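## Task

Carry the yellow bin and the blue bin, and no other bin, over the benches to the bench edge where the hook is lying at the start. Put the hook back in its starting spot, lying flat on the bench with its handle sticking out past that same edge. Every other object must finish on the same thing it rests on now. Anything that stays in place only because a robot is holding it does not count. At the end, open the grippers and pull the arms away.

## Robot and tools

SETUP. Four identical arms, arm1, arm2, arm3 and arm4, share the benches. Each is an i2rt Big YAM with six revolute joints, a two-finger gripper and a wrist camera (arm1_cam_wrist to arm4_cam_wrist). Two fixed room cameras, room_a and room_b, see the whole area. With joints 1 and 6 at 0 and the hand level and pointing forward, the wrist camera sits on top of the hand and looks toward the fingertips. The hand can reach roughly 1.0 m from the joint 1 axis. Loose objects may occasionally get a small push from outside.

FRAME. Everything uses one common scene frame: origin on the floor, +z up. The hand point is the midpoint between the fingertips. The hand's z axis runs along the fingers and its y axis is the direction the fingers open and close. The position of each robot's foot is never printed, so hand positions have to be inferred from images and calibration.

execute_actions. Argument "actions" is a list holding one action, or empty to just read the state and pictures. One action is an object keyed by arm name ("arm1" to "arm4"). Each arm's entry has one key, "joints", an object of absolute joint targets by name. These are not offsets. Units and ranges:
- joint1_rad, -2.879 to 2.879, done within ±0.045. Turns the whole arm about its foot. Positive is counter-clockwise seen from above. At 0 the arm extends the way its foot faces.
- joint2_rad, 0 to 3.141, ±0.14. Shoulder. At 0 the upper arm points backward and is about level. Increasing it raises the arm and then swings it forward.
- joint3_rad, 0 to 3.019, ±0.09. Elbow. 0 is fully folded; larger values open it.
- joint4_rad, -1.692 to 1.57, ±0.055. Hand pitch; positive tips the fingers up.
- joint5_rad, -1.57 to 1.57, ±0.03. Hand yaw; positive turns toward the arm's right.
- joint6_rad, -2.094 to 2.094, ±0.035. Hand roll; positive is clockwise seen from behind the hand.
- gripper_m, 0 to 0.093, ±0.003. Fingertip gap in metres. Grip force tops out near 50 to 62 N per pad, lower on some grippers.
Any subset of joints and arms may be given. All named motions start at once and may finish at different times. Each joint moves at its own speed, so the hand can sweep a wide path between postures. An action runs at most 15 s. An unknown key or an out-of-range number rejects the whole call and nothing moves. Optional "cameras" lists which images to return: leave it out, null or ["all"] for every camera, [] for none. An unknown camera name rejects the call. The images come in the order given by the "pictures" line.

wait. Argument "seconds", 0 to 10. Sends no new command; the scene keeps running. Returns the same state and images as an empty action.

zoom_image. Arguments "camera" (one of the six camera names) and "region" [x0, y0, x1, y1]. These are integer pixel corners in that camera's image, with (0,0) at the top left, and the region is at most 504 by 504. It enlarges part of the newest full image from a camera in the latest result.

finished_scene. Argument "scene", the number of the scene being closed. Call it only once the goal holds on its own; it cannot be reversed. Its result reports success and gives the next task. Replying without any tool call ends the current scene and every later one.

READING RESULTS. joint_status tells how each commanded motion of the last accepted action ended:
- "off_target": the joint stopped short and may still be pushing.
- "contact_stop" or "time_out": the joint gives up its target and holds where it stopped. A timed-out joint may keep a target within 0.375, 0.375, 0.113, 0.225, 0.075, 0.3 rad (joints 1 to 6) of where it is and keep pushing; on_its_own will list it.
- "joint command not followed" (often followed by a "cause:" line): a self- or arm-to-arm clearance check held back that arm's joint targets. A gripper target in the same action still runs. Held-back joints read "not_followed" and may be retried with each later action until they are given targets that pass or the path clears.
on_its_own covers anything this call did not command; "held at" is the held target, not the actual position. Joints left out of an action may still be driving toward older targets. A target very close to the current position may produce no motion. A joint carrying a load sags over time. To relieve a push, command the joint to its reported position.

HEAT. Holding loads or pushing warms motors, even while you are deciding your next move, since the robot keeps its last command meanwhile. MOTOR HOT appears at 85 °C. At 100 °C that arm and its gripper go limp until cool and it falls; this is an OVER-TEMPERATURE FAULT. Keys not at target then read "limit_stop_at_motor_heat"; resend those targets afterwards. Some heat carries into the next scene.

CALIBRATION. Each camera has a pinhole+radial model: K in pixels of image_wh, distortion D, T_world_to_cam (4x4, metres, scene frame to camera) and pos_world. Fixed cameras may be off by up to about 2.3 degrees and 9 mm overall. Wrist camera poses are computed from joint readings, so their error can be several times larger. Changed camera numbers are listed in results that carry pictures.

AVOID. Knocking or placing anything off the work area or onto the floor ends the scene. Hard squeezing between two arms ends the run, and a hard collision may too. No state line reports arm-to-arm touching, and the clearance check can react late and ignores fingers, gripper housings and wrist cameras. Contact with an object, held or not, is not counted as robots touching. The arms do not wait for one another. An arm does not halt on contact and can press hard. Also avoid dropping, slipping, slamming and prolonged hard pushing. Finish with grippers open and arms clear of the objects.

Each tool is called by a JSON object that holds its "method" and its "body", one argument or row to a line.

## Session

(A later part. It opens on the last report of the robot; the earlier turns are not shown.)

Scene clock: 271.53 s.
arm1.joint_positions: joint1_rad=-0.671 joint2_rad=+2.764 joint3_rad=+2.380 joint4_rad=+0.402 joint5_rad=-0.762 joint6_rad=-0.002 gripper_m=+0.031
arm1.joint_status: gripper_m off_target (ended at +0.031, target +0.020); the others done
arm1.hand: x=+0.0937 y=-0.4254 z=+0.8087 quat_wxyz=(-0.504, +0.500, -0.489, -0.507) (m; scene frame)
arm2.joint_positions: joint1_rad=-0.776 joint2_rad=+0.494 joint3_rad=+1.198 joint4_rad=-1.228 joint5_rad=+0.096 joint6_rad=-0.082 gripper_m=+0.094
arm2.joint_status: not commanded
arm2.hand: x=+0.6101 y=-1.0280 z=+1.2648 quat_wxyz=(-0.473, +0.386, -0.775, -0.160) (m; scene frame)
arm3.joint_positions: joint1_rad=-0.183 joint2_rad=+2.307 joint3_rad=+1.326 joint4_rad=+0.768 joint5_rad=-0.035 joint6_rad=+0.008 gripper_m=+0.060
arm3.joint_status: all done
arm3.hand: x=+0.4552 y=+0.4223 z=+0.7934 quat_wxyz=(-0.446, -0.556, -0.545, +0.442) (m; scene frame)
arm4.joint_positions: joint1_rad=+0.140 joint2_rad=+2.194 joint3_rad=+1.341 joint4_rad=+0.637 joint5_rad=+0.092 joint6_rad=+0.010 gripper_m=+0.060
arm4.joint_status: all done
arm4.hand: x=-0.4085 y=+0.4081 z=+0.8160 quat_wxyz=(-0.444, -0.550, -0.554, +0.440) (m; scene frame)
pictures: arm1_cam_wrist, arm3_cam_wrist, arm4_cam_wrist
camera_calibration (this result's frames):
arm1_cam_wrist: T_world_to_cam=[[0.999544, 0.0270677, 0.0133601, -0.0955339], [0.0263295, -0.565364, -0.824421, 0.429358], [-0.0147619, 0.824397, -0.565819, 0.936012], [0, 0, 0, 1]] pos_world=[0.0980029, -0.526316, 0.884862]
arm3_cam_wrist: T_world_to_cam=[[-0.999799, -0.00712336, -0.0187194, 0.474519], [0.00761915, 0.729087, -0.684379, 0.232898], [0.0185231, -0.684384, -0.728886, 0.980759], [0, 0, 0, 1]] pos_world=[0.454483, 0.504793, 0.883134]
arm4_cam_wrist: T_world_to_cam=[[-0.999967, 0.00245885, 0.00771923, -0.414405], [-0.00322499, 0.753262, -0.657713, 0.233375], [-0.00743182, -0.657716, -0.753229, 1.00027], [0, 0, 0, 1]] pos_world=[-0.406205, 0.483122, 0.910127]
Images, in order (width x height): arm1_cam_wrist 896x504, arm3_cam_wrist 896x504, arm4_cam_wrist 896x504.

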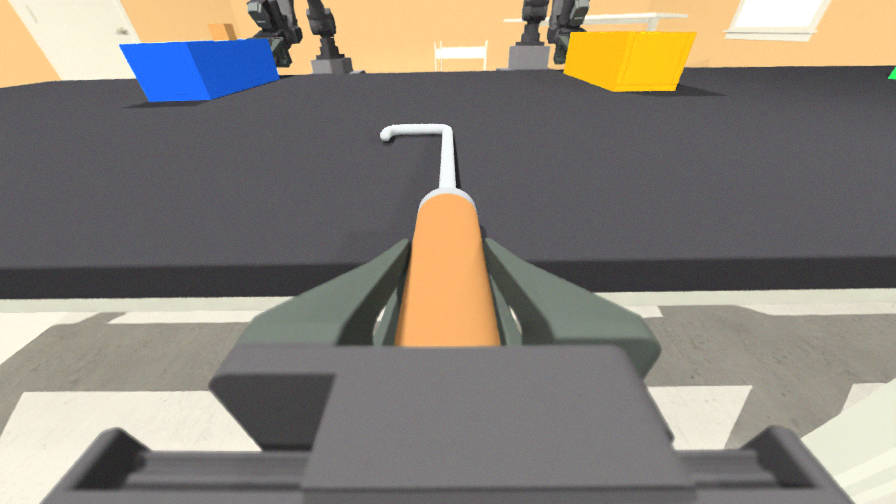

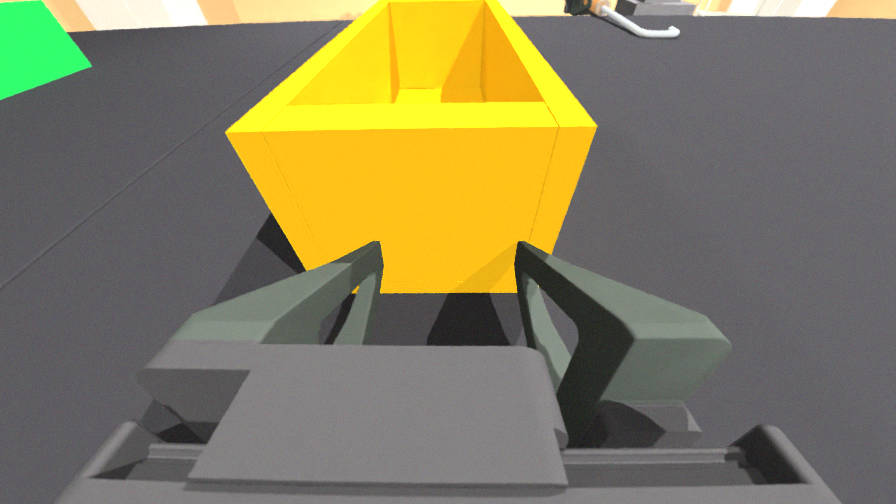

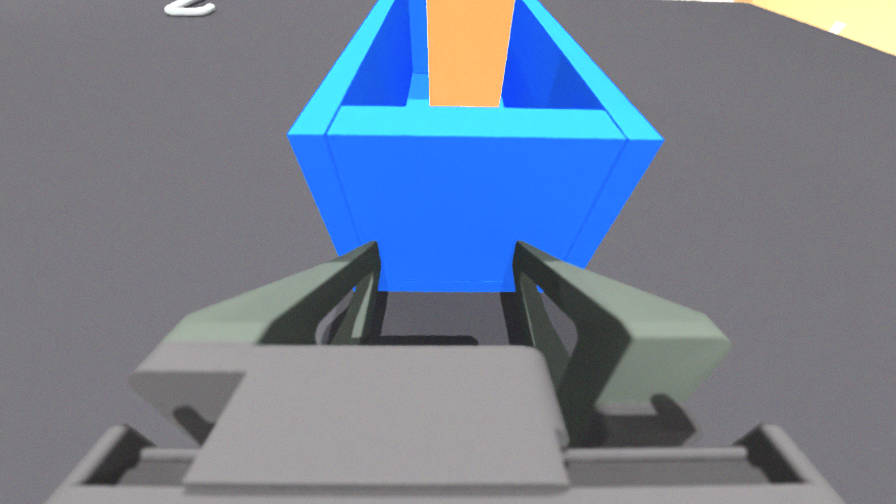

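{"method": "execute_actions", "body": {
  "actions": [
    {"arm1":{"joints":{"joint2_rad":2.6,"gripper_m":0.02}},"arm3":{"joints":{"joint1_rad":-0.152,"joint2_rad":2.41,"joint3_rad":1.64,"joint4_rad":0.59,"joint5_rad":-0.02}},"arm4":{"joints":{"joint1_rad":0.103,"joint2_rad":2.315,"joint3_rad":1.662,"joint4_rad":0.482,"joint5_rad":0.07}}}
  ],
  "cameras": ["arm1_cam_wrist","arm3_cam_wrist","arm4_cam_wrist"]
}}

Scene clock: 282.43 s.
arm1.joint_positions: joint1_rad=-0.673 joint2_rad=+2.612 joint3_rad=+2.380 joint4_rad=+0.385 joint5_rad=-0.762 joint6_rad=-0.002 gripper_m=+0.031
arm1.joint_status: gripper_m off_target (ended at +0.031, target +0.020); the others done
arm1.hand: x=+0.0958 y=-0.4280 z=+0.9466 quat_wxyz=(-0.550, +0.496, -0.441, -0.506) (m; scene frame)
arm2.joint_positions: joint1_rad=-0.776 joint2_rad=+0.494 joint3_rad=+1.198 joint4_rad=-1.228 joint5_rad=+0.096 joint6_rad=-0.082 gripper_m=+0.094
arm2.joint_status: not commanded
arm2.hand: x=+0.6101 y=-1.0280 z=+1.2648 quat_wxyz=(-0.473, +0.386, -0.775, -0.160) (m; scene frame)
arm3.joint_positions: joint1_rad=-0.160 joint2_rad=+2.404 joint3_rad=+1.596 joint4_rad=+0.606 joint5_rad=-0.019 joint6_rad=+0.001 gripper_m=+0.060
arm3.joint_status: all done
arm3.hand: x=+0.4689 y=+0.3484 z=+0.8068 quat_wxyz=(-0.448, -0.549, -0.547, +0.446) (m; scene frame)
arm4.joint_positions: joint1_rad=+0.112 joint2_rad=+2.312 joint3_rad=+1.618 joint4_rad=+0.490 joint5_rad=+0.072 joint6_rad=+0.010 gripper_m=+0.060
arm4.joint_status: all done
arm4.hand: x=-0.4221 y=+0.3342 z=+0.8268 quat_wxyz=(-0.446, -0.551, -0.548, +0.444) (m; scene frame)
pictures: arm1_cam_wrist, arm3_cam_wrist, arm4_cam_wrist
camera_calibration (this result's frames):
arm1_cam_wrist: T_world_to_cam=[[0.994165, 0.017786, 0.106392, -0.191002], [0.101749, -0.482108, -0.870183, 0.613209], [0.0358153, 0.875931, -0.481105, 0.953211], [0, 0, 0, 1]] pos_world=[0.093355, -0.535917, 1.01252]
arm3_cam_wrist: T_world_to_cam=[[-0.999846, -0.0155245, -0.00814841, 0.482306], [-0.00555518, 0.721304, -0.692596, 0.311395], [0.0166297, -0.692444, -0.72128, 0.937279], [0, 0, 0, 1]] pos_world=[0.468375, 0.43189, 0.895641]
arm4_cam_wrist: T_world_to_cam=[[-0.999939, 0.0107352, 0.00248162, -0.426362], [0.00635976, 0.746254, -0.665631, 0.309085], [-0.00899763, -0.665575, -0.746277, 0.955831], [0, 0, 0, 1]] pos_world=[-0.419702, 0.410098, 0.920109]
Images, in order (width x height): arm1_cam_wrist 896x504, arm3_cam_wrist 896x504, arm4_cam_wrist 896x504.

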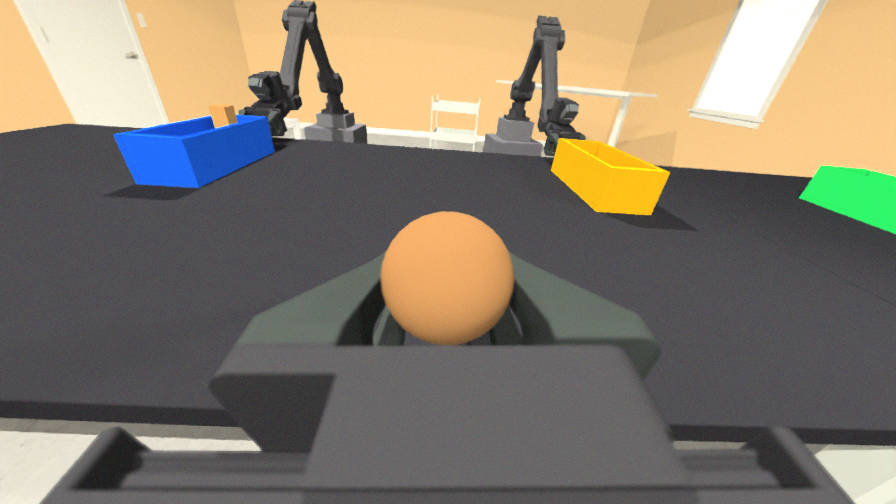

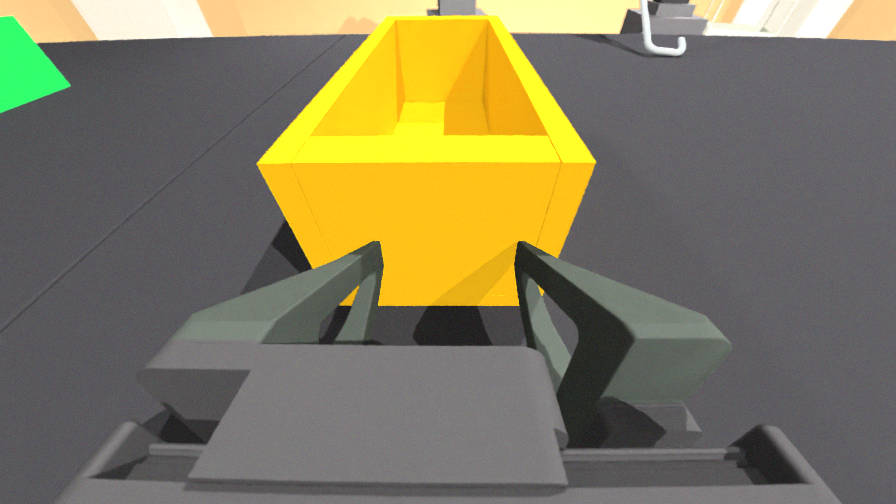

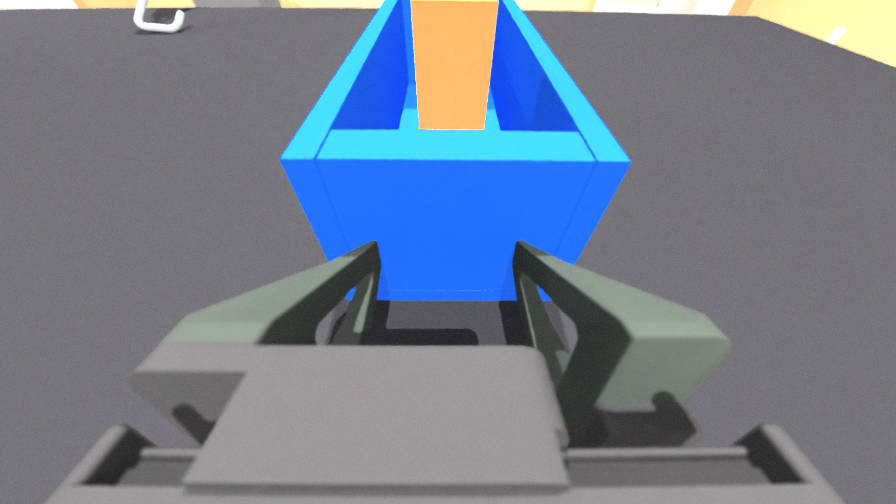

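{"method": "execute_actions", "body": {
  "actions": [
    {"arm1":{"joints":{"joint2_rad":2.775,"joint4_rad":0.41}},"arm3":{"joints":{"joint1_rad":-0.145,"joint2_rad":2.545,"joint3_rad":1.95,"joint4_rad":0.42,"joint5_rad":-0.01}},"arm4":{"joints":{"joint1_rad":0.098,"joint2_rad":2.46,"joint3_rad":1.975,"joint4_rad":0.315,"joint5_rad":0.065}}}
  ],
  "cameras": ["arm1_cam_wrist","arm3_cam_wrist","arm4_cam_wrist","room_b"]
}}

Scene clock: 293.73 s.
arm1.joint_positions: joint1_rad=-0.678 joint2_rad=+2.768 joint3_rad=+2.386 joint4_rad=+0.408 joint5_rad=-0.761 joint6_rad=+0.000 gripper_m=+0.031
arm1.joint_status: all done
arm1.hand: x=+0.0998 y=-0.4291 z=+0.8098 quat_wxyz=(-0.508, +0.497, -0.489, -0.506) (m; scene frame)
arm2.joint_positions: joint1_rad=-0.776 joint2_rad=+0.494 joint3_rad=+1.198 joint4_rad=-1.228 joint5_rad=+0.096 joint6_rad=-0.082 gripper_m=+0.094
arm2.joint_status: not commanded
arm2.hand: x=+0.6101 y=-1.0280 z=+1.2648 quat_wxyz=(-0.473, +0.386, -0.775, -0.160) (m; scene frame)
arm3.joint_positions: joint1_rad=-0.156 joint2_rad=+2.538 joint3_rad=+1.899 joint4_rad=+0.436 joint5_rad=-0.012 joint6_rad=-0.003 gripper_m=+0.060
arm3.joint_status: all done
arm3.hand: x=+0.4699 y=+0.2814 z=+0.8096 quat_wxyz=(-0.446, -0.549, -0.547, +0.448) (m; scene frame)
arm4.joint_positions: joint1_rad=+0.112 joint2_rad=+2.460 joint3_rad=+1.924 joint4_rad=+0.321 joint5_rad=+0.069 joint6_rad=+0.010 gripper_m=+0.060
arm4.joint_status: all done
arm4.hand: x=-0.4170 y=+0.2689 z=+0.8263 quat_wxyz=(-0.444, -0.552, -0.551, +0.440) (m; scene frame)
pictures: arm1_cam_wrist, arm3_cam_wrist, arm4_cam_wrist, room_b
camera_calibration (this result's frames):
arm1_cam_wrist: T_world_to_cam=[[0.999677, 0.0193217, 0.016487, -0.107451], [0.024486, -0.560557, -0.827754, 0.432995], [-0.00675175, 0.82789, -0.560849, 0.936387], [0, 0, 0, 1]] pos_world=[0.103136, -0.530431, 0.885357]
arm3_cam_wrist: T_world_to_cam=[[-0.999911, -0.0129187, -0.0033673, 0.477728], [-0.00700042, 0.722131, -0.691721, 0.361381], [0.0113678, -0.691635, -0.722157, 0.89579], [0, 0, 0, 1]] pos_world=[0.470032, 0.364768, 0.898485]
arm4_cam_wrist: T_world_to_cam=[[-0.999964, 0.00799826, 0.00268043, -0.419983], [0.00425439, 0.752574, -0.658494, 0.348987], [-0.00728402, -0.658459, -0.752582, 0.916109], [0, 0, 0, 1]] pos_world=[-0.41478, 0.34394, 0.920378]
Images, in order (width x height): arm1_cam_wrist 896x504, arm3_cam_wrist 896x504, arm4_cam_wrist 896x504, room_b 896x504.

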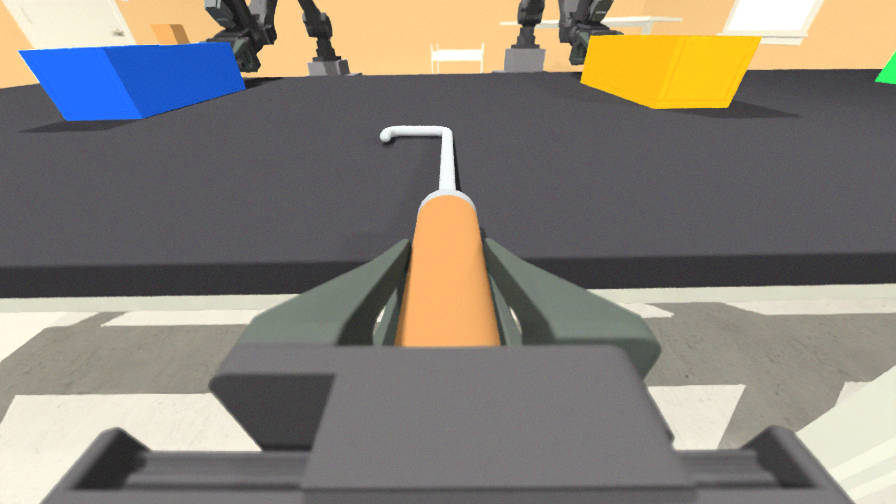

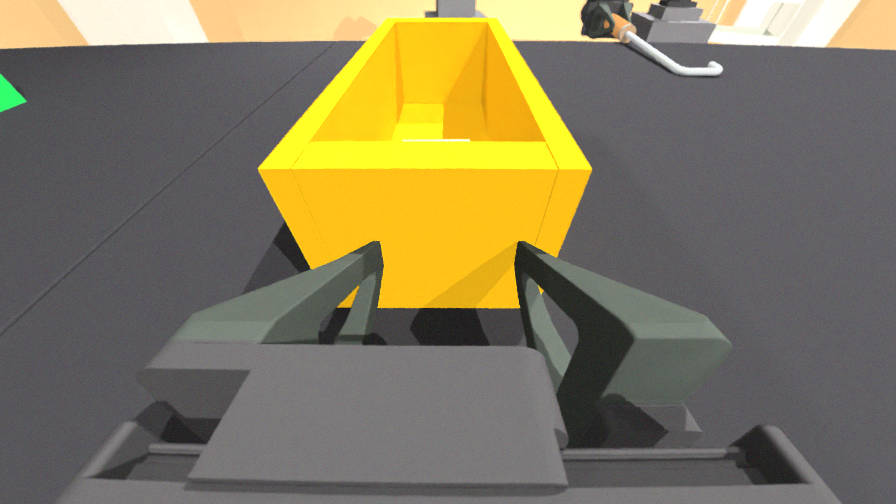

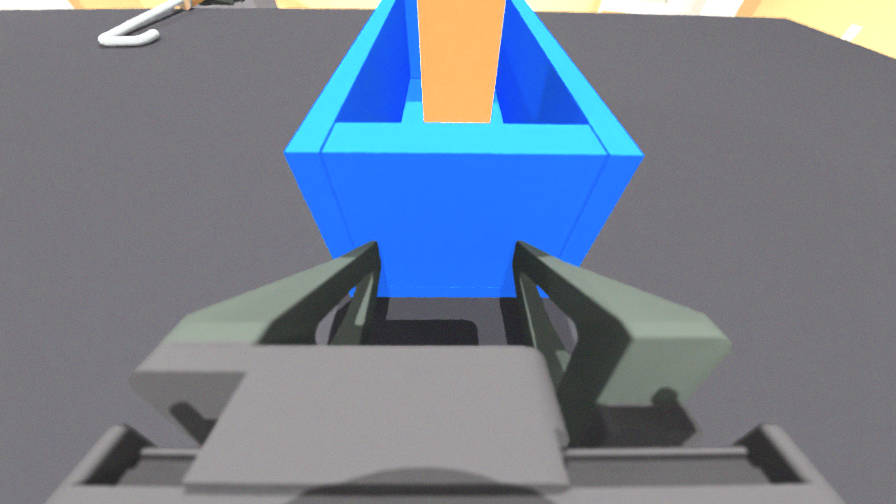

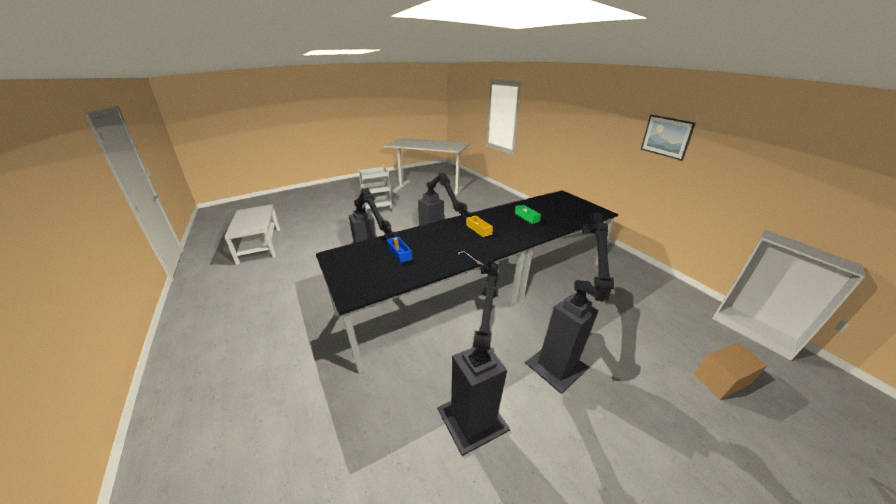

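{"method": "execute_actions", "body": {
  "actions": [
    {"arm1":{"joints":{"gripper_m":0.0}},"arm3":{"joints":{"joint2_rad":2.42,"joint3_rad":1.82}},"arm4":{"joints":{"joint2_rad":2.34,"joint3_rad":1.85}}}
  ],
  "cameras": []
}}

{"method": "execute_actions", "body": {
  "actions": [
    {"arm1":{"joints":{"joint2_rad":2.715,"joint6_rad":-0.5}},"arm3":{"joints":{"joint2_rad":2.0,"joint3_rad":1.5}},"arm4":{"joints":{"joint2_rad":1.95,"joint3_rad":1.5}}}
  ],
  "cameras": ["arm1_cam_wrist","arm3_cam_wrist","room_b"]
}}

Scene clock: 310.17 s.
arm1.joint_positions: joint1_rad=-0.678 joint2_rad=+2.768 joint3_rad=+2.386 joint4_rad=+0.408 joint5_rad=-0.761 joint6_rad=+0.000 gripper_m=+0.031
arm1.joint_status: gripper_m off_target (ended at +0.031, target +0.000)
arm1.hand: x=+0.0998 y=-0.4291 z=+0.8098 quat_wxyz=(-0.508, +0.497, -0.489, -0.506) (m; scene frame)
arm2.joint_positions: joint1_rad=-0.776 joint2_rad=+0.494 joint3_rad=+1.198 joint4_rad=-1.228 joint5_rad=+0.096 joint6_rad=-0.082 gripper_m=+0.094
arm2.joint_status: not commanded
arm2.hand: x=+0.6101 y=-1.0280 z=+1.2648 quat_wxyz=(-0.473, +0.386, -0.775, -0.160) (m; scene frame)
arm3.joint_positions: joint1_rad=-0.156 joint2_rad=+2.445 joint3_rad=+1.818 joint4_rad=+0.436 joint5_rad=-0.012 joint6_rad=-0.003 gripper_m=+0.060
arm3.joint_status: all done
arm3.hand: x=+0.4701 y=+0.2944 z=+0.8478 quat_wxyz=(-0.449, -0.546, -0.545, +0.451) (m; scene frame)
arm4.joint_positions: joint1_rad=+0.112 joint2_rad=+2.321 joint3_rad=+1.858 joint4_rad=+0.321 joint5_rad=+0.069 joint6_rad=+0.010 gripper_m=+0.060
arm4.joint_status: all done
arm4.hand: x=-0.4188 y=+0.2810 z=+0.9125 quat_wxyz=(-0.465, -0.538, -0.533, +0.459) (m; scene frame)
pictures: none
No camera images: the call's "cameras" was empty. Leave "cameras" out to get every camera's image.

Scene clock: 311.70 s.
arm1.joint_positions: joint1_rad=-0.678 joint2_rad=+2.747 joint3_rad=+2.386 joint4_rad=+0.408 joint5_rad=-0.763 joint6_rad=-0.477 gripper_m=+0.031
arm1.joint_status: all done
arm1.hand: x=+0.1004 y=-0.4284 z=+0.8290 quat_wxyz=(-0.620, +0.597, -0.350, -0.370) (m; scene frame)
arm2.joint_positions: joint1_rad=-0.776 joint2_rad=+0.494 joint3_rad=+1.198 joint4_rad=-1.228 joint5_rad=+0.096 joint6_rad=-0.082 gripper_m=+0.094
arm2.joint_status: not commanded
arm2.hand: x=+0.6101 y=-1.0280 z=+1.2648 quat_wxyz=(-0.473, +0.386, -0.775, -0.160) (m; scene frame)
arm3.joint_positions: joint1_rad=-0.156 joint2_rad=+1.987 joint3_rad=+1.498 joint4_rad=+0.429 joint5_rad=-0.012 joint6_rad=-0.003 gripper_m=+0.060
arm3.joint_status: all done
arm3.hand: x=+0.4715 y=+0.3814 z=+1.0525 quat_wxyz=(-0.483, -0.515, -0.514, +0.486) (m; scene frame)
arm4.joint_positions: joint1_rad=+0.112 joint2_rad=+1.941 joint3_rad=+1.505 joint4_rad=+0.317 joint5_rad=+0.069 joint6_rad=+0.010 gripper_m=+0.060
arm4.joint_status: all done
arm4.hand: x=-0.4273 y=+0.3823 z=+1.0261 quat_wxyz=(-0.472, -0.533, -0.528, +0.464) (m; scene frame)
pictures: arm1_cam_wrist, arm3_cam_wrist, room_b
camera_calibration (this result's frames):
arm1_cam_wrist: T_world_to_cam=[[0.87366, 0.000015042, 0.486536, -0.493696], [0.406508, -0.549492, -0.729938, 0.334483], [0.267337, 0.835499, -0.480076, 0.855389], [0, 0, 0, 1]] pos_world=[0.0666759, -0.530874, 0.895004]
arm3_cam_wrist: T_world_to_cam=[[-0.999913, -0.013197, 0.000621837, 0.477371], [-0.00862566, 0.616452, -0.787345, 0.598905], [0.0100072, -0.787282, -0.616512, 1.06627], [0, 0, 0, 1]] pos_world=[0.471825, 0.476557, 1.12862]
Images, in order (width x height): arm1_cam_wrist 896x504, arm3_cam_wrist 896x504, room_b 896x504.

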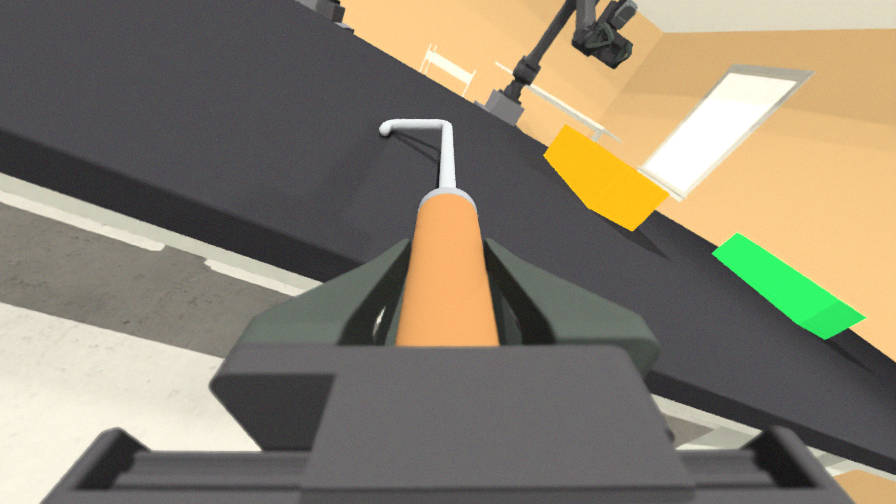

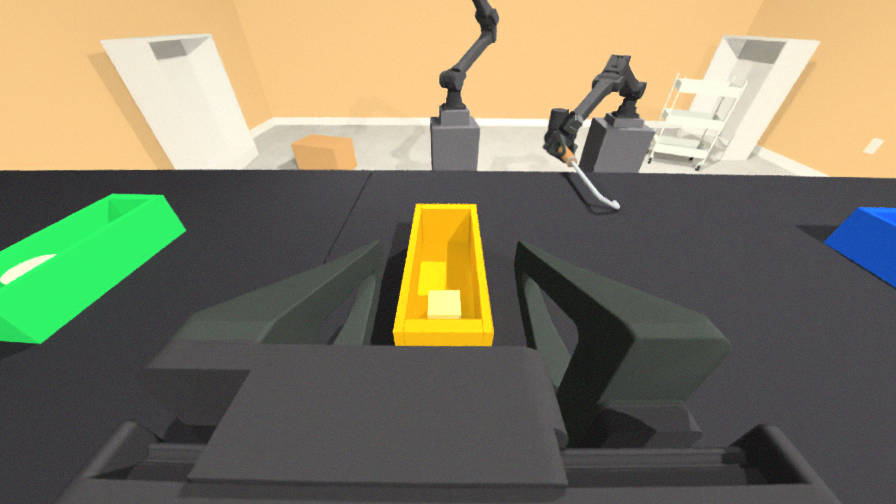

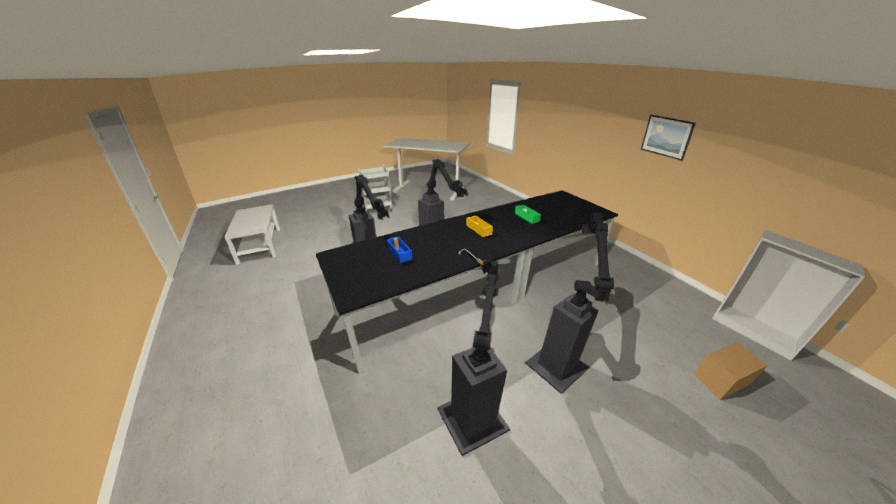

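{"method": "execute_actions", "body": {
  "actions": [
    {"arm1":{"joints":{"joint2_rad":2.69,"joint6_rad":-1.05}}}
  ],
  "cameras": []
}}

{"method": "execute_actions", "body": {
  "actions": [
    {"arm1":{"joints":{"joint2_rad":2.665,"joint6_rad":-1.6}}}
  ],
  "cameras": ["arm1_cam_wrist","arm3_cam_wrist","arm4_cam_wrist"]
}}

Scene clock: 322.87 s.
arm1.joint_positions: joint1_rad=-0.678 joint2_rad=+2.724 joint3_rad=+2.386 joint4_rad=+0.408 joint5_rad=-0.763 joint6_rad=-1.031 gripper_m=+0.031
arm1.joint_status: all done
arm1.hand: x=+0.1011 y=-0.4281 z=+0.8507 quat_wxyz=(-0.704, +0.665, -0.166, -0.183) (m; scene frame)
arm2.joint_positions: joint1_rad=-0.776 joint2_rad=+0.494 joint3_rad=+1.198 joint4_rad=-1.228 joint5_rad=+0.096 joint6_rad=-0.082 gripper_m=+0.094
arm2.joint_status: not commanded
arm2.hand: x=+0.6101 y=-1.0280 z=+1.2648 quat_wxyz=(-0.473, +0.386, -0.775, -0.160) (m; scene frame)
arm3.joint_positions: joint1_rad=-0.156 joint2_rad=+1.987 joint3_rad=+1.498 joint4_rad=+0.429 joint5_rad=-0.012 joint6_rad=-0.003 gripper_m=+0.060
arm3.joint_status: not commanded
arm3.hand: x=+0.4715 y=+0.3814 z=+1.0525 quat_wxyz=(-0.483, -0.515, -0.514, +0.486) (m; scene frame)
arm4.joint_positions: joint1_rad=+0.112 joint2_rad=+1.941 joint3_rad=+1.505 joint4_rad=+0.317 joint5_rad=+0.069 joint6_rad=+0.010 gripper_m=+0.060
arm4.joint_status: not commanded
arm4.hand: x=-0.4273 y=+0.3823 z=+1.0261 quat_wxyz=(-0.472, -0.533, -0.528, +0.464) (m; scene frame)
pictures: none
No camera images: the call's "cameras" was empty. Leave "cameras" out to get every camera's image.

Scene clock: 324.43 s.
arm1.joint_positions: joint1_rad=-0.678 joint2_rad=+2.716 joint3_rad=+2.386 joint4_rad=+0.405 joint5_rad=-0.762 joint6_rad=-1.588 gripper_m=+0.031
arm1.joint_status: all done
arm1.hand: x=+0.1014 y=-0.4280 z=+0.8576 quat_wxyz=(-0.729, +0.684, +0.024, +0.020) (m; scene frame)
arm2.joint_positions: joint1_rad=-0.776 joint2_rad=+0.494 joint3_rad=+1.198 joint4_rad=-1.228 joint5_rad=+0.096 joint6_rad=-0.082 gripper_m=+0.094
arm2.joint_status: not commanded
arm2.hand: x=+0.6101 y=-1.0280 z=+1.2648 quat_wxyz=(-0.473, +0.386, -0.775, -0.160) (m; scene frame)
arm3.joint_positions: joint1_rad=-0.156 joint2_rad=+1.987 joint3_rad=+1.498 joint4_rad=+0.429 joint5_rad=-0.012 joint6_rad=-0.003 gripper_m=+0.060
arm3.joint_status: not commanded
arm3.hand: x=+0.4715 y=+0.3814 z=+1.0525 quat_wxyz=(-0.483, -0.515, -0.514, +0.486) (m; scene frame)
arm4.joint_positions: joint1_rad=+0.112 joint2_rad=+1.941 joint3_rad=+1.505 joint4_rad=+0.317 joint5_rad=+0.069 joint6_rad=+0.010 gripper_m=+0.060
arm4.joint_status: not commanded
arm4.hand: x=-0.4273 y=+0.3823 z=+1.0261 quat_wxyz=(-0.472, -0.533, -0.528, +0.464) (m; scene frame)
pictures: arm1_cam_wrist, arm3_cam_wrist, arm4_cam_wrist
camera_calibration (this result's frames):
arm1_cam_wrist: T_world_to_cam=[[-0.0677599, -0.0498797, 0.996454, -0.871676], [0.814926, -0.578962, 0.0264346, -0.347452], [0.575591, 0.813827, 0.0798787, 0.34776], [0, 0, 0, 1]] pos_world=[0.0239152, -0.527657, 0.849991]
arm3_cam_wrist: T_world_to_cam=[[-0.999913, -0.013197, 0.000621837, 0.477371], [-0.00862566, 0.616452, -0.787345, 0.598905], [0.0100072, -0.787282, -0.616512, 1.06627], [0, 0, 0, 1]] pos_world=[0.471825, 0.476557, 1.12862]
arm4_cam_wrist: T_world_to_cam=[[-0.999948, 0.00892454, -0.00487936, -0.424271], [0.00967654, 0.686901, -0.726687, 0.492597], [-0.00313371, -0.726697, -0.686952, 1.10157], [0, 0, 0, 1]] pos_world=[-0.425564, 0.465926, 1.11262]
Images, in order (width x height): arm1_cam_wrist 896x504, arm3_cam_wrist 896x504, arm4_cam_wrist 896x504.

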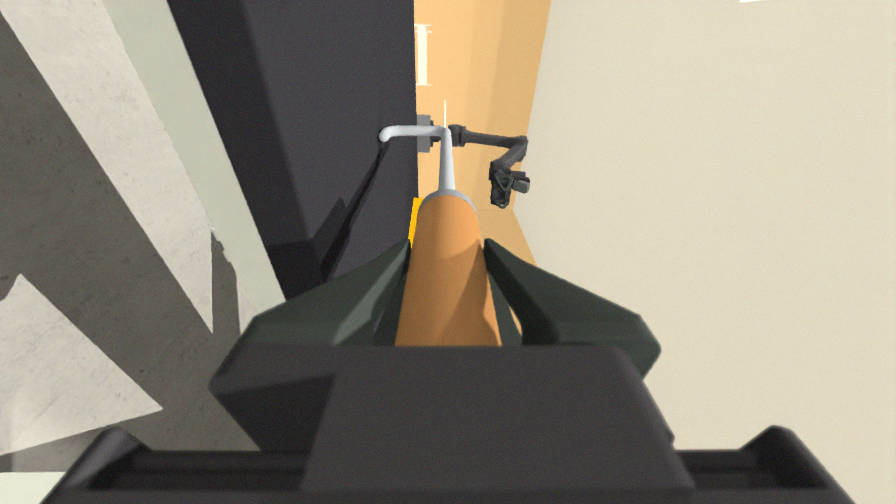

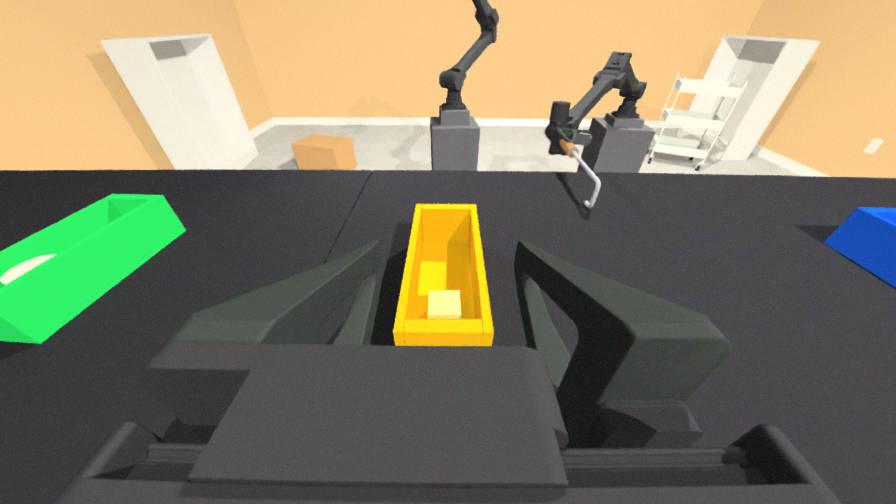

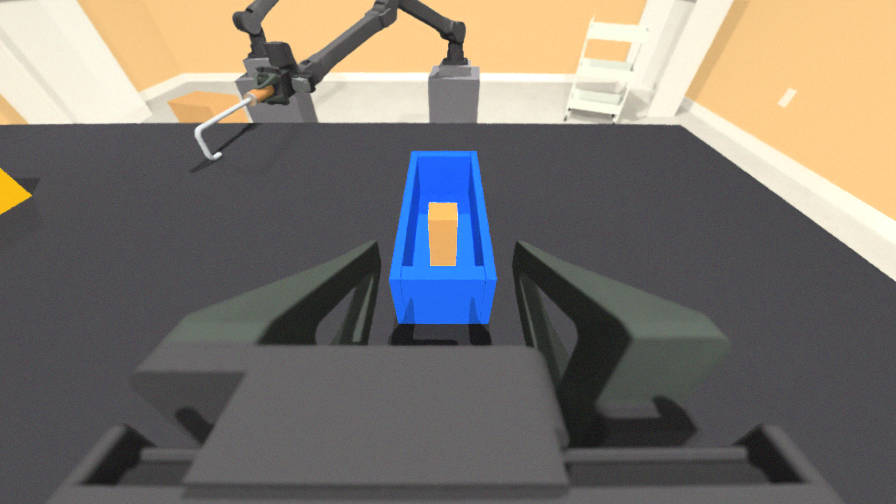

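{"method": "execute_actions", "body": {
  "actions": [
    {"arm1":{"joints":{"joint2_rad":2.42}}}
  ],
  "cameras": []
}}

{"method": "execute_actions", "body": {
  "actions": [
    {"arm1":{"joints":{"joint1_rad":0.02,"joint2_rad":2.2,"joint3_rad":1.8,"joint4_rad":0.43,"joint5_rad":-0.059,"joint6_rad":-1.58}}}
  ],
  "cameras": ["arm1_cam_wrist","arm4_cam_wrist","room_a","room_b"]
}}

Scene clock: 342.17 s.
arm1.joint_positions: joint1_rad=-0.678 joint2_rad=+2.427 joint3_rad=+2.384 joint4_rad=+0.389 joint5_rad=-0.762 joint6_rad=-1.589 gripper_m=+0.031
arm1.joint_status: all done
arm1.hand: x=+0.0806 y=-0.4544 z=+1.1196 quat_wxyz=(-0.787, +0.604, +0.089, +0.086) (m; scene frame)
arm2.joint_positions: joint1_rad=-0.776 joint2_rad=+0.494 joint3_rad=+1.198 joint4_rad=-1.228 joint5_rad=+0.096 joint6_rad=-0.082 gripper_m=+0.094
arm2.joint_status: not commanded
arm2.hand: x=+0.6101 y=-1.0280 z=+1.2648 quat_wxyz=(-0.473, +0.386, -0.775, -0.160) (m; scene frame)
arm3.joint_positions: joint1_rad=-0.156 joint2_rad=+1.987 joint3_rad=+1.498 joint4_rad=+0.429 joint5_rad=-0.012 joint6_rad=-0.003 gripper_m=+0.060
arm3.joint_status: not commanded
arm3.hand: x=+0.4715 y=+0.3814 z=+1.0525 quat_wxyz=(-0.483, -0.515, -0.514, +0.486) (m; scene frame)
arm4.joint_positions: joint1_rad=+0.112 joint2_rad=+1.941 joint3_rad=+1.505 joint4_rad=+0.317 joint5_rad=+0.069 joint6_rad=+0.010 gripper_m=+0.060
arm4.joint_status: not commanded
arm4.hand: x=-0.4273 y=+0.3823 z=+1.0261 quat_wxyz=(-0.472, -0.533, -0.528, +0.464) (m; scene frame)
pictures: none
No camera images: the call's "cameras" was empty. Leave "cameras" out to get every camera's image.

Scene clock: 344.53 s.
arm1.joint_positions: joint1_rad=+0.028 joint2_rad=+2.235 joint3_rad=+1.771 joint4_rad=+0.390 joint5_rad=-0.060 joint6_rad=-1.585 gripper_m=+0.031
arm1.joint_status: all done
arm1.hand: x=-0.4318 y=-0.3099 z=+0.9448 quat_wxyz=(-0.684, +0.730, +0.005, -0.003) (m; scene frame)
arm2.joint_positions: joint1_rad=-0.776 joint2_rad=+0.494 joint3_rad=+1.198 joint4_rad=-1.228 joint5_rad=+0.096 joint6_rad=-0.082 gripper_m=+0.094
arm2.joint_status: not commanded
arm2.hand: x=+0.6101 y=-1.0280 z=+1.2648 quat_wxyz=(-0.473, +0.386, -0.775, -0.160) (m; scene frame)
arm3.joint_positions: joint1_rad=-0.156 joint2_rad=+1.987 joint3_rad=+1.498 joint4_rad=+0.429 joint5_rad=-0.012 joint6_rad=-0.003 gripper_m=+0.060
arm3.joint_status: not commanded
arm3.hand: x=+0.4715 y=+0.3814 z=+1.0525 quat_wxyz=(-0.483, -0.515, -0.514, +0.486) (m; scene frame)
arm4.joint_positions: joint1_rad=+0.112 joint2_rad=+1.941 joint3_rad=+1.505 joint4_rad=+0.317 joint5_rad=+0.069 joint6_rad=+0.010 gripper_m=+0.060
arm4.joint_status: not commanded
arm4.hand: x=-0.4273 y=+0.3823 z=+1.0261 quat_wxyz=(-0.472, -0.533, -0.528, +0.464) (m; scene frame)
pictures: arm1_cam_wrist, arm4_cam_wrist, room_a, room_b
camera_calibration (this result's frames):
arm1_cam_wrist: T_world_to_cam=[[-0.00898661, 0.0777459, 0.996933, -0.924284], [0.819229, -0.571111, 0.0519229, 0.13332], [0.573396, 0.817183, -0.0585593, 0.682445], [0, 0, 0, 1]] pos_world=[-0.508837, -0.409682, 0.95449]
arm4_cam_wrist: T_world_to_cam=[[-0.999948, 0.00892454, -0.00487936, -0.424271], [0.00967654, 0.686901, -0.726687, 0.492597], [-0.00313371, -0.726697, -0.686952, 1.10157], [0, 0, 0, 1]] pos_world=[-0.425564, 0.465926, 1.11262]
Images, in order (width x height): arm1_cam_wrist 896x504, arm4_cam_wrist 896x504, room_a 896x504, room_b 896x504.

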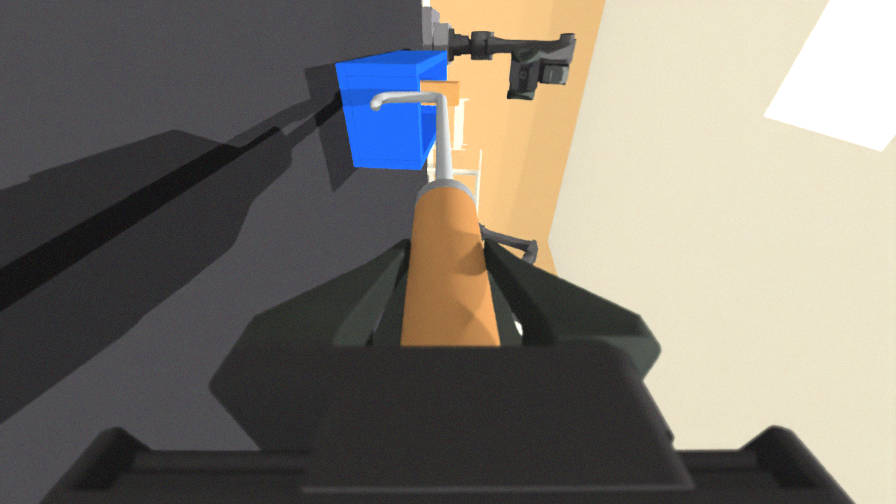

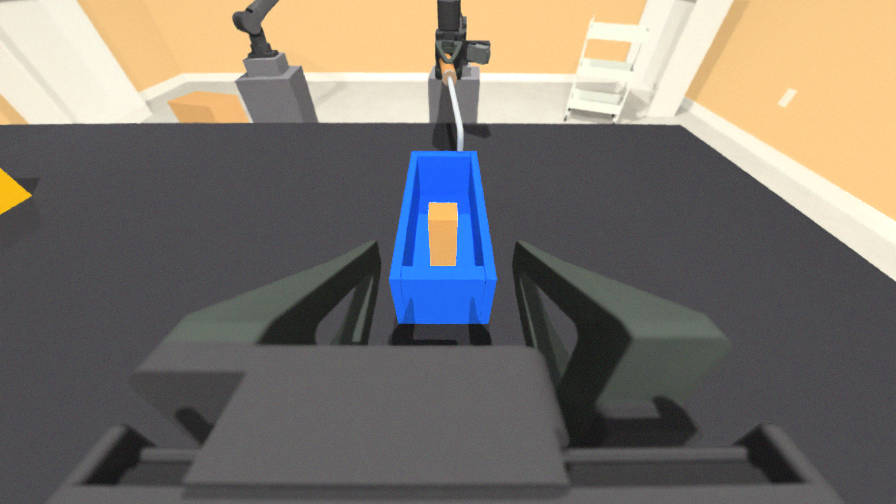

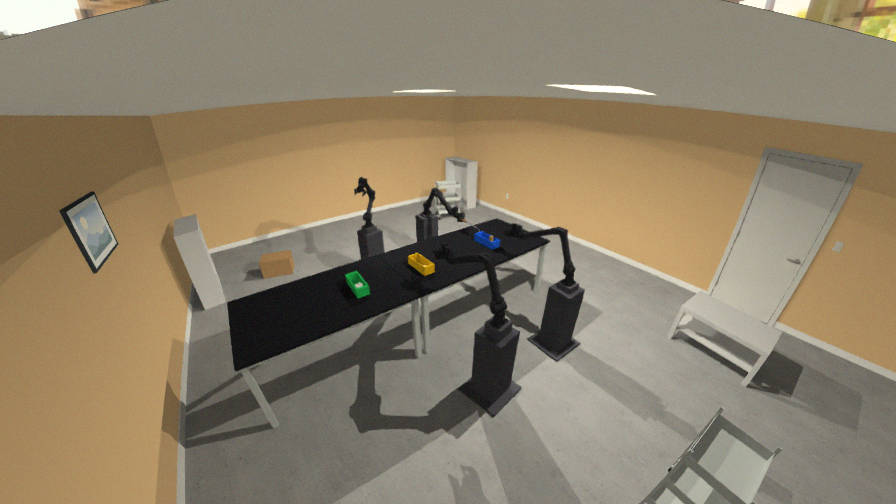

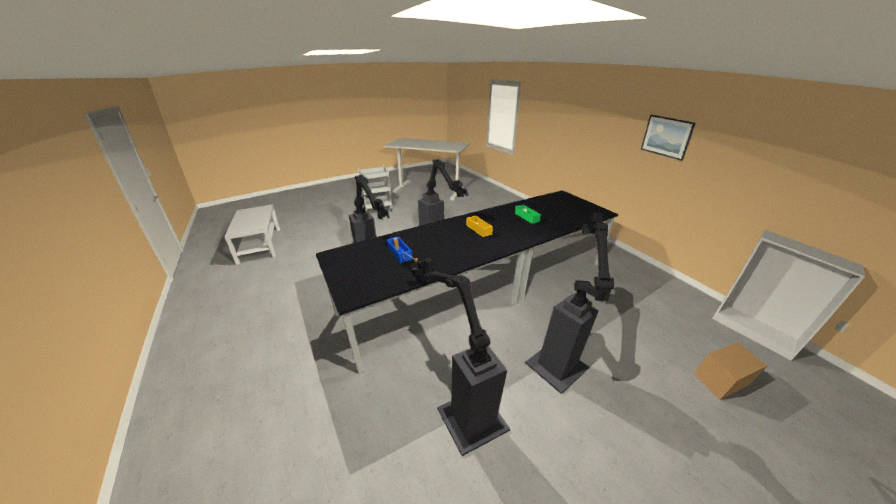

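{"method": "execute_actions", "body": {
  "actions": [
    {"arm1":{"joints":{"joint3_rad":2.345,"joint5_rad":0.0}}}
  ],
  "cameras": []
}}

{"method": "execute_actions", "body": {
  "actions": [
    {"arm1":{"joints":{"joint2_rad":2.49,"joint4_rad":0.28}}}
  ],
  "cameras": ["arm1_cam_wrist","arm4_cam_wrist","room_b"]
}}

Scene clock: 375.10 s.
arm1.joint_positions: joint1_rad=+0.025 joint2_rad=+2.205 joint3_rad=+2.289 joint4_rad=+0.398 joint5_rad=+0.000 joint6_rad=-1.585 gripper_m=+0.031
arm1.joint_status: all done
arm1.hand: x=-0.4163 y=-0.3093 z=+1.2884 quat_wxyz=(-0.857, +0.514, -0.013, +0.026) (m; scene frame)
arm2.joint_positions: joint1_rad=-0.776 joint2_rad=+0.494 joint3_rad=+1.198 joint4_rad=-1.228 joint5_rad=+0.096 joint6_rad=-0.082 gripper_m=+0.094
arm2.joint_status: not commanded
arm2.hand: x=+0.6101 y=-1.0280 z=+1.2648 quat_wxyz=(-0.473, +0.386, -0.775, -0.160) (m; scene frame)
arm3.joint_positions: joint1_rad=-0.156 joint2_rad=+1.987 joint3_rad=+1.498 joint4_rad=+0.429 joint5_rad=-0.012 joint6_rad=-0.003 gripper_m=+0.060
arm3.joint_status: not commanded
arm3.hand: x=+0.4715 y=+0.3814 z=+1.0525 quat_wxyz=(-0.483, -0.515, -0.514, +0.486) (m; scene frame)
arm4.joint_positions: joint1_rad=+0.112 joint2_rad=+1.941 joint3_rad=+1.505 joint4_rad=+0.317 joint5_rad=+0.069 joint6_rad=+0.010 gripper_m=+0.060
arm4.joint_status: not commanded
arm4.hand: x=-0.4273 y=+0.3823 z=+1.0261 quat_wxyz=(-0.472, -0.533, -0.528, +0.464) (m; scene frame)
pictures: none
No camera images: the call's "cameras" was empty. Leave "cameras" out to get every camera's image.

Scene clock: 376.57 s.
arm1.joint_positions: joint1_rad=+0.025 joint2_rad=+2.539 joint3_rad=+2.296 joint4_rad=+0.254 joint5_rad=+0.000 joint6_rad=-1.584 gripper_m=+0.031
arm1.joint_status: all done
arm1.hand: x=-0.4143 y=-0.2170 z=+0.9472 quat_wxyz=(-0.713, +0.700, -0.016, +0.020) (m; scene frame)
arm2.joint_positions: joint1_rad=-0.776 joint2_rad=+0.494 joint3_rad=+1.198 joint4_rad=-1.228 joint5_rad=+0.096 joint6_rad=-0.082 gripper_m=+0.094
arm2.joint_status: not commanded
arm2.hand: x=+0.6101 y=-1.0280 z=+1.2648 quat_wxyz=(-0.473, +0.386, -0.775, -0.160) (m; scene frame)
arm3.joint_positions: joint1_rad=-0.156 joint2_rad=+1.987 joint3_rad=+1.498 joint4_rad=+0.429 joint5_rad=-0.012 joint6_rad=-0.003 gripper_m=+0.060
arm3.joint_status: not commanded
arm3.hand: x=+0.4715 y=+0.3814 z=+1.0525 quat_wxyz=(-0.483, -0.515, -0.514, +0.486) (m; scene frame)
arm4.joint_positions: joint1_rad=+0.112 joint2_rad=+1.941 joint3_rad=+1.505 joint4_rad=+0.317 joint5_rad=+0.069 joint6_rad=+0.010 gripper_m=+0.060
arm4.joint_status: not commanded
arm4.hand: x=-0.4273 y=+0.3823 z=+1.0261 quat_wxyz=(-0.472, -0.533, -0.528, +0.464) (m; scene frame)
pictures: arm1_cam_wrist, arm4_cam_wrist, room_b
camera_calibration (this result's frames):
arm1_cam_wrist: T_world_to_cam=[[-0.0118203, -0.00477493, 0.999919, -0.955707], [0.781251, -0.624186, 0.00625471, 0.187922], [0.624105, 0.781261, 0.0111085, 0.543892], [0, 0, 0, 1]] pos_world=[-0.497556, -0.312187, 0.948412]
arm4_cam_wrist: T_world_to_cam=[[-0.999948, 0.00892454, -0.00487936, -0.424271], [0.00967654, 0.686901, -0.726687, 0.492597], [-0.00313371, -0.726697, -0.686952, 1.10157], [0, 0, 0, 1]] pos_world=[-0.425564, 0.465926, 1.11262]
Images, in order (width x height): arm1_cam_wrist 896x504, arm4_cam_wrist 896x504, room_b 896x504.

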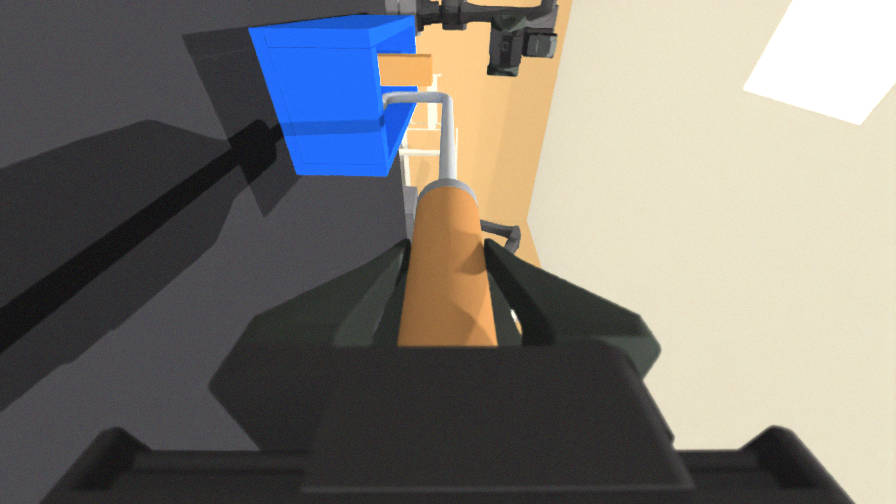

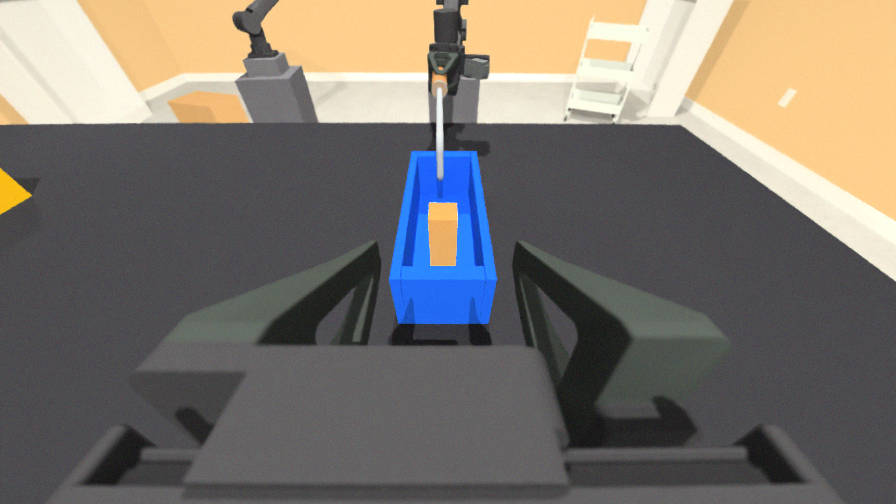

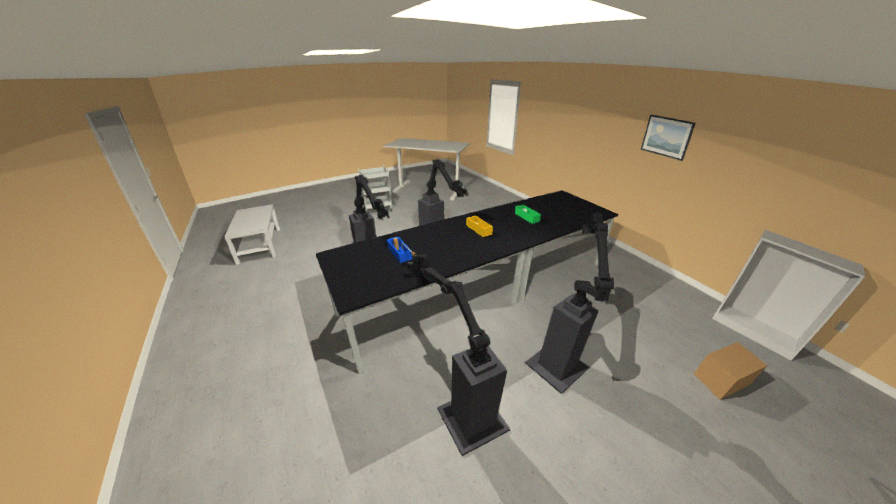

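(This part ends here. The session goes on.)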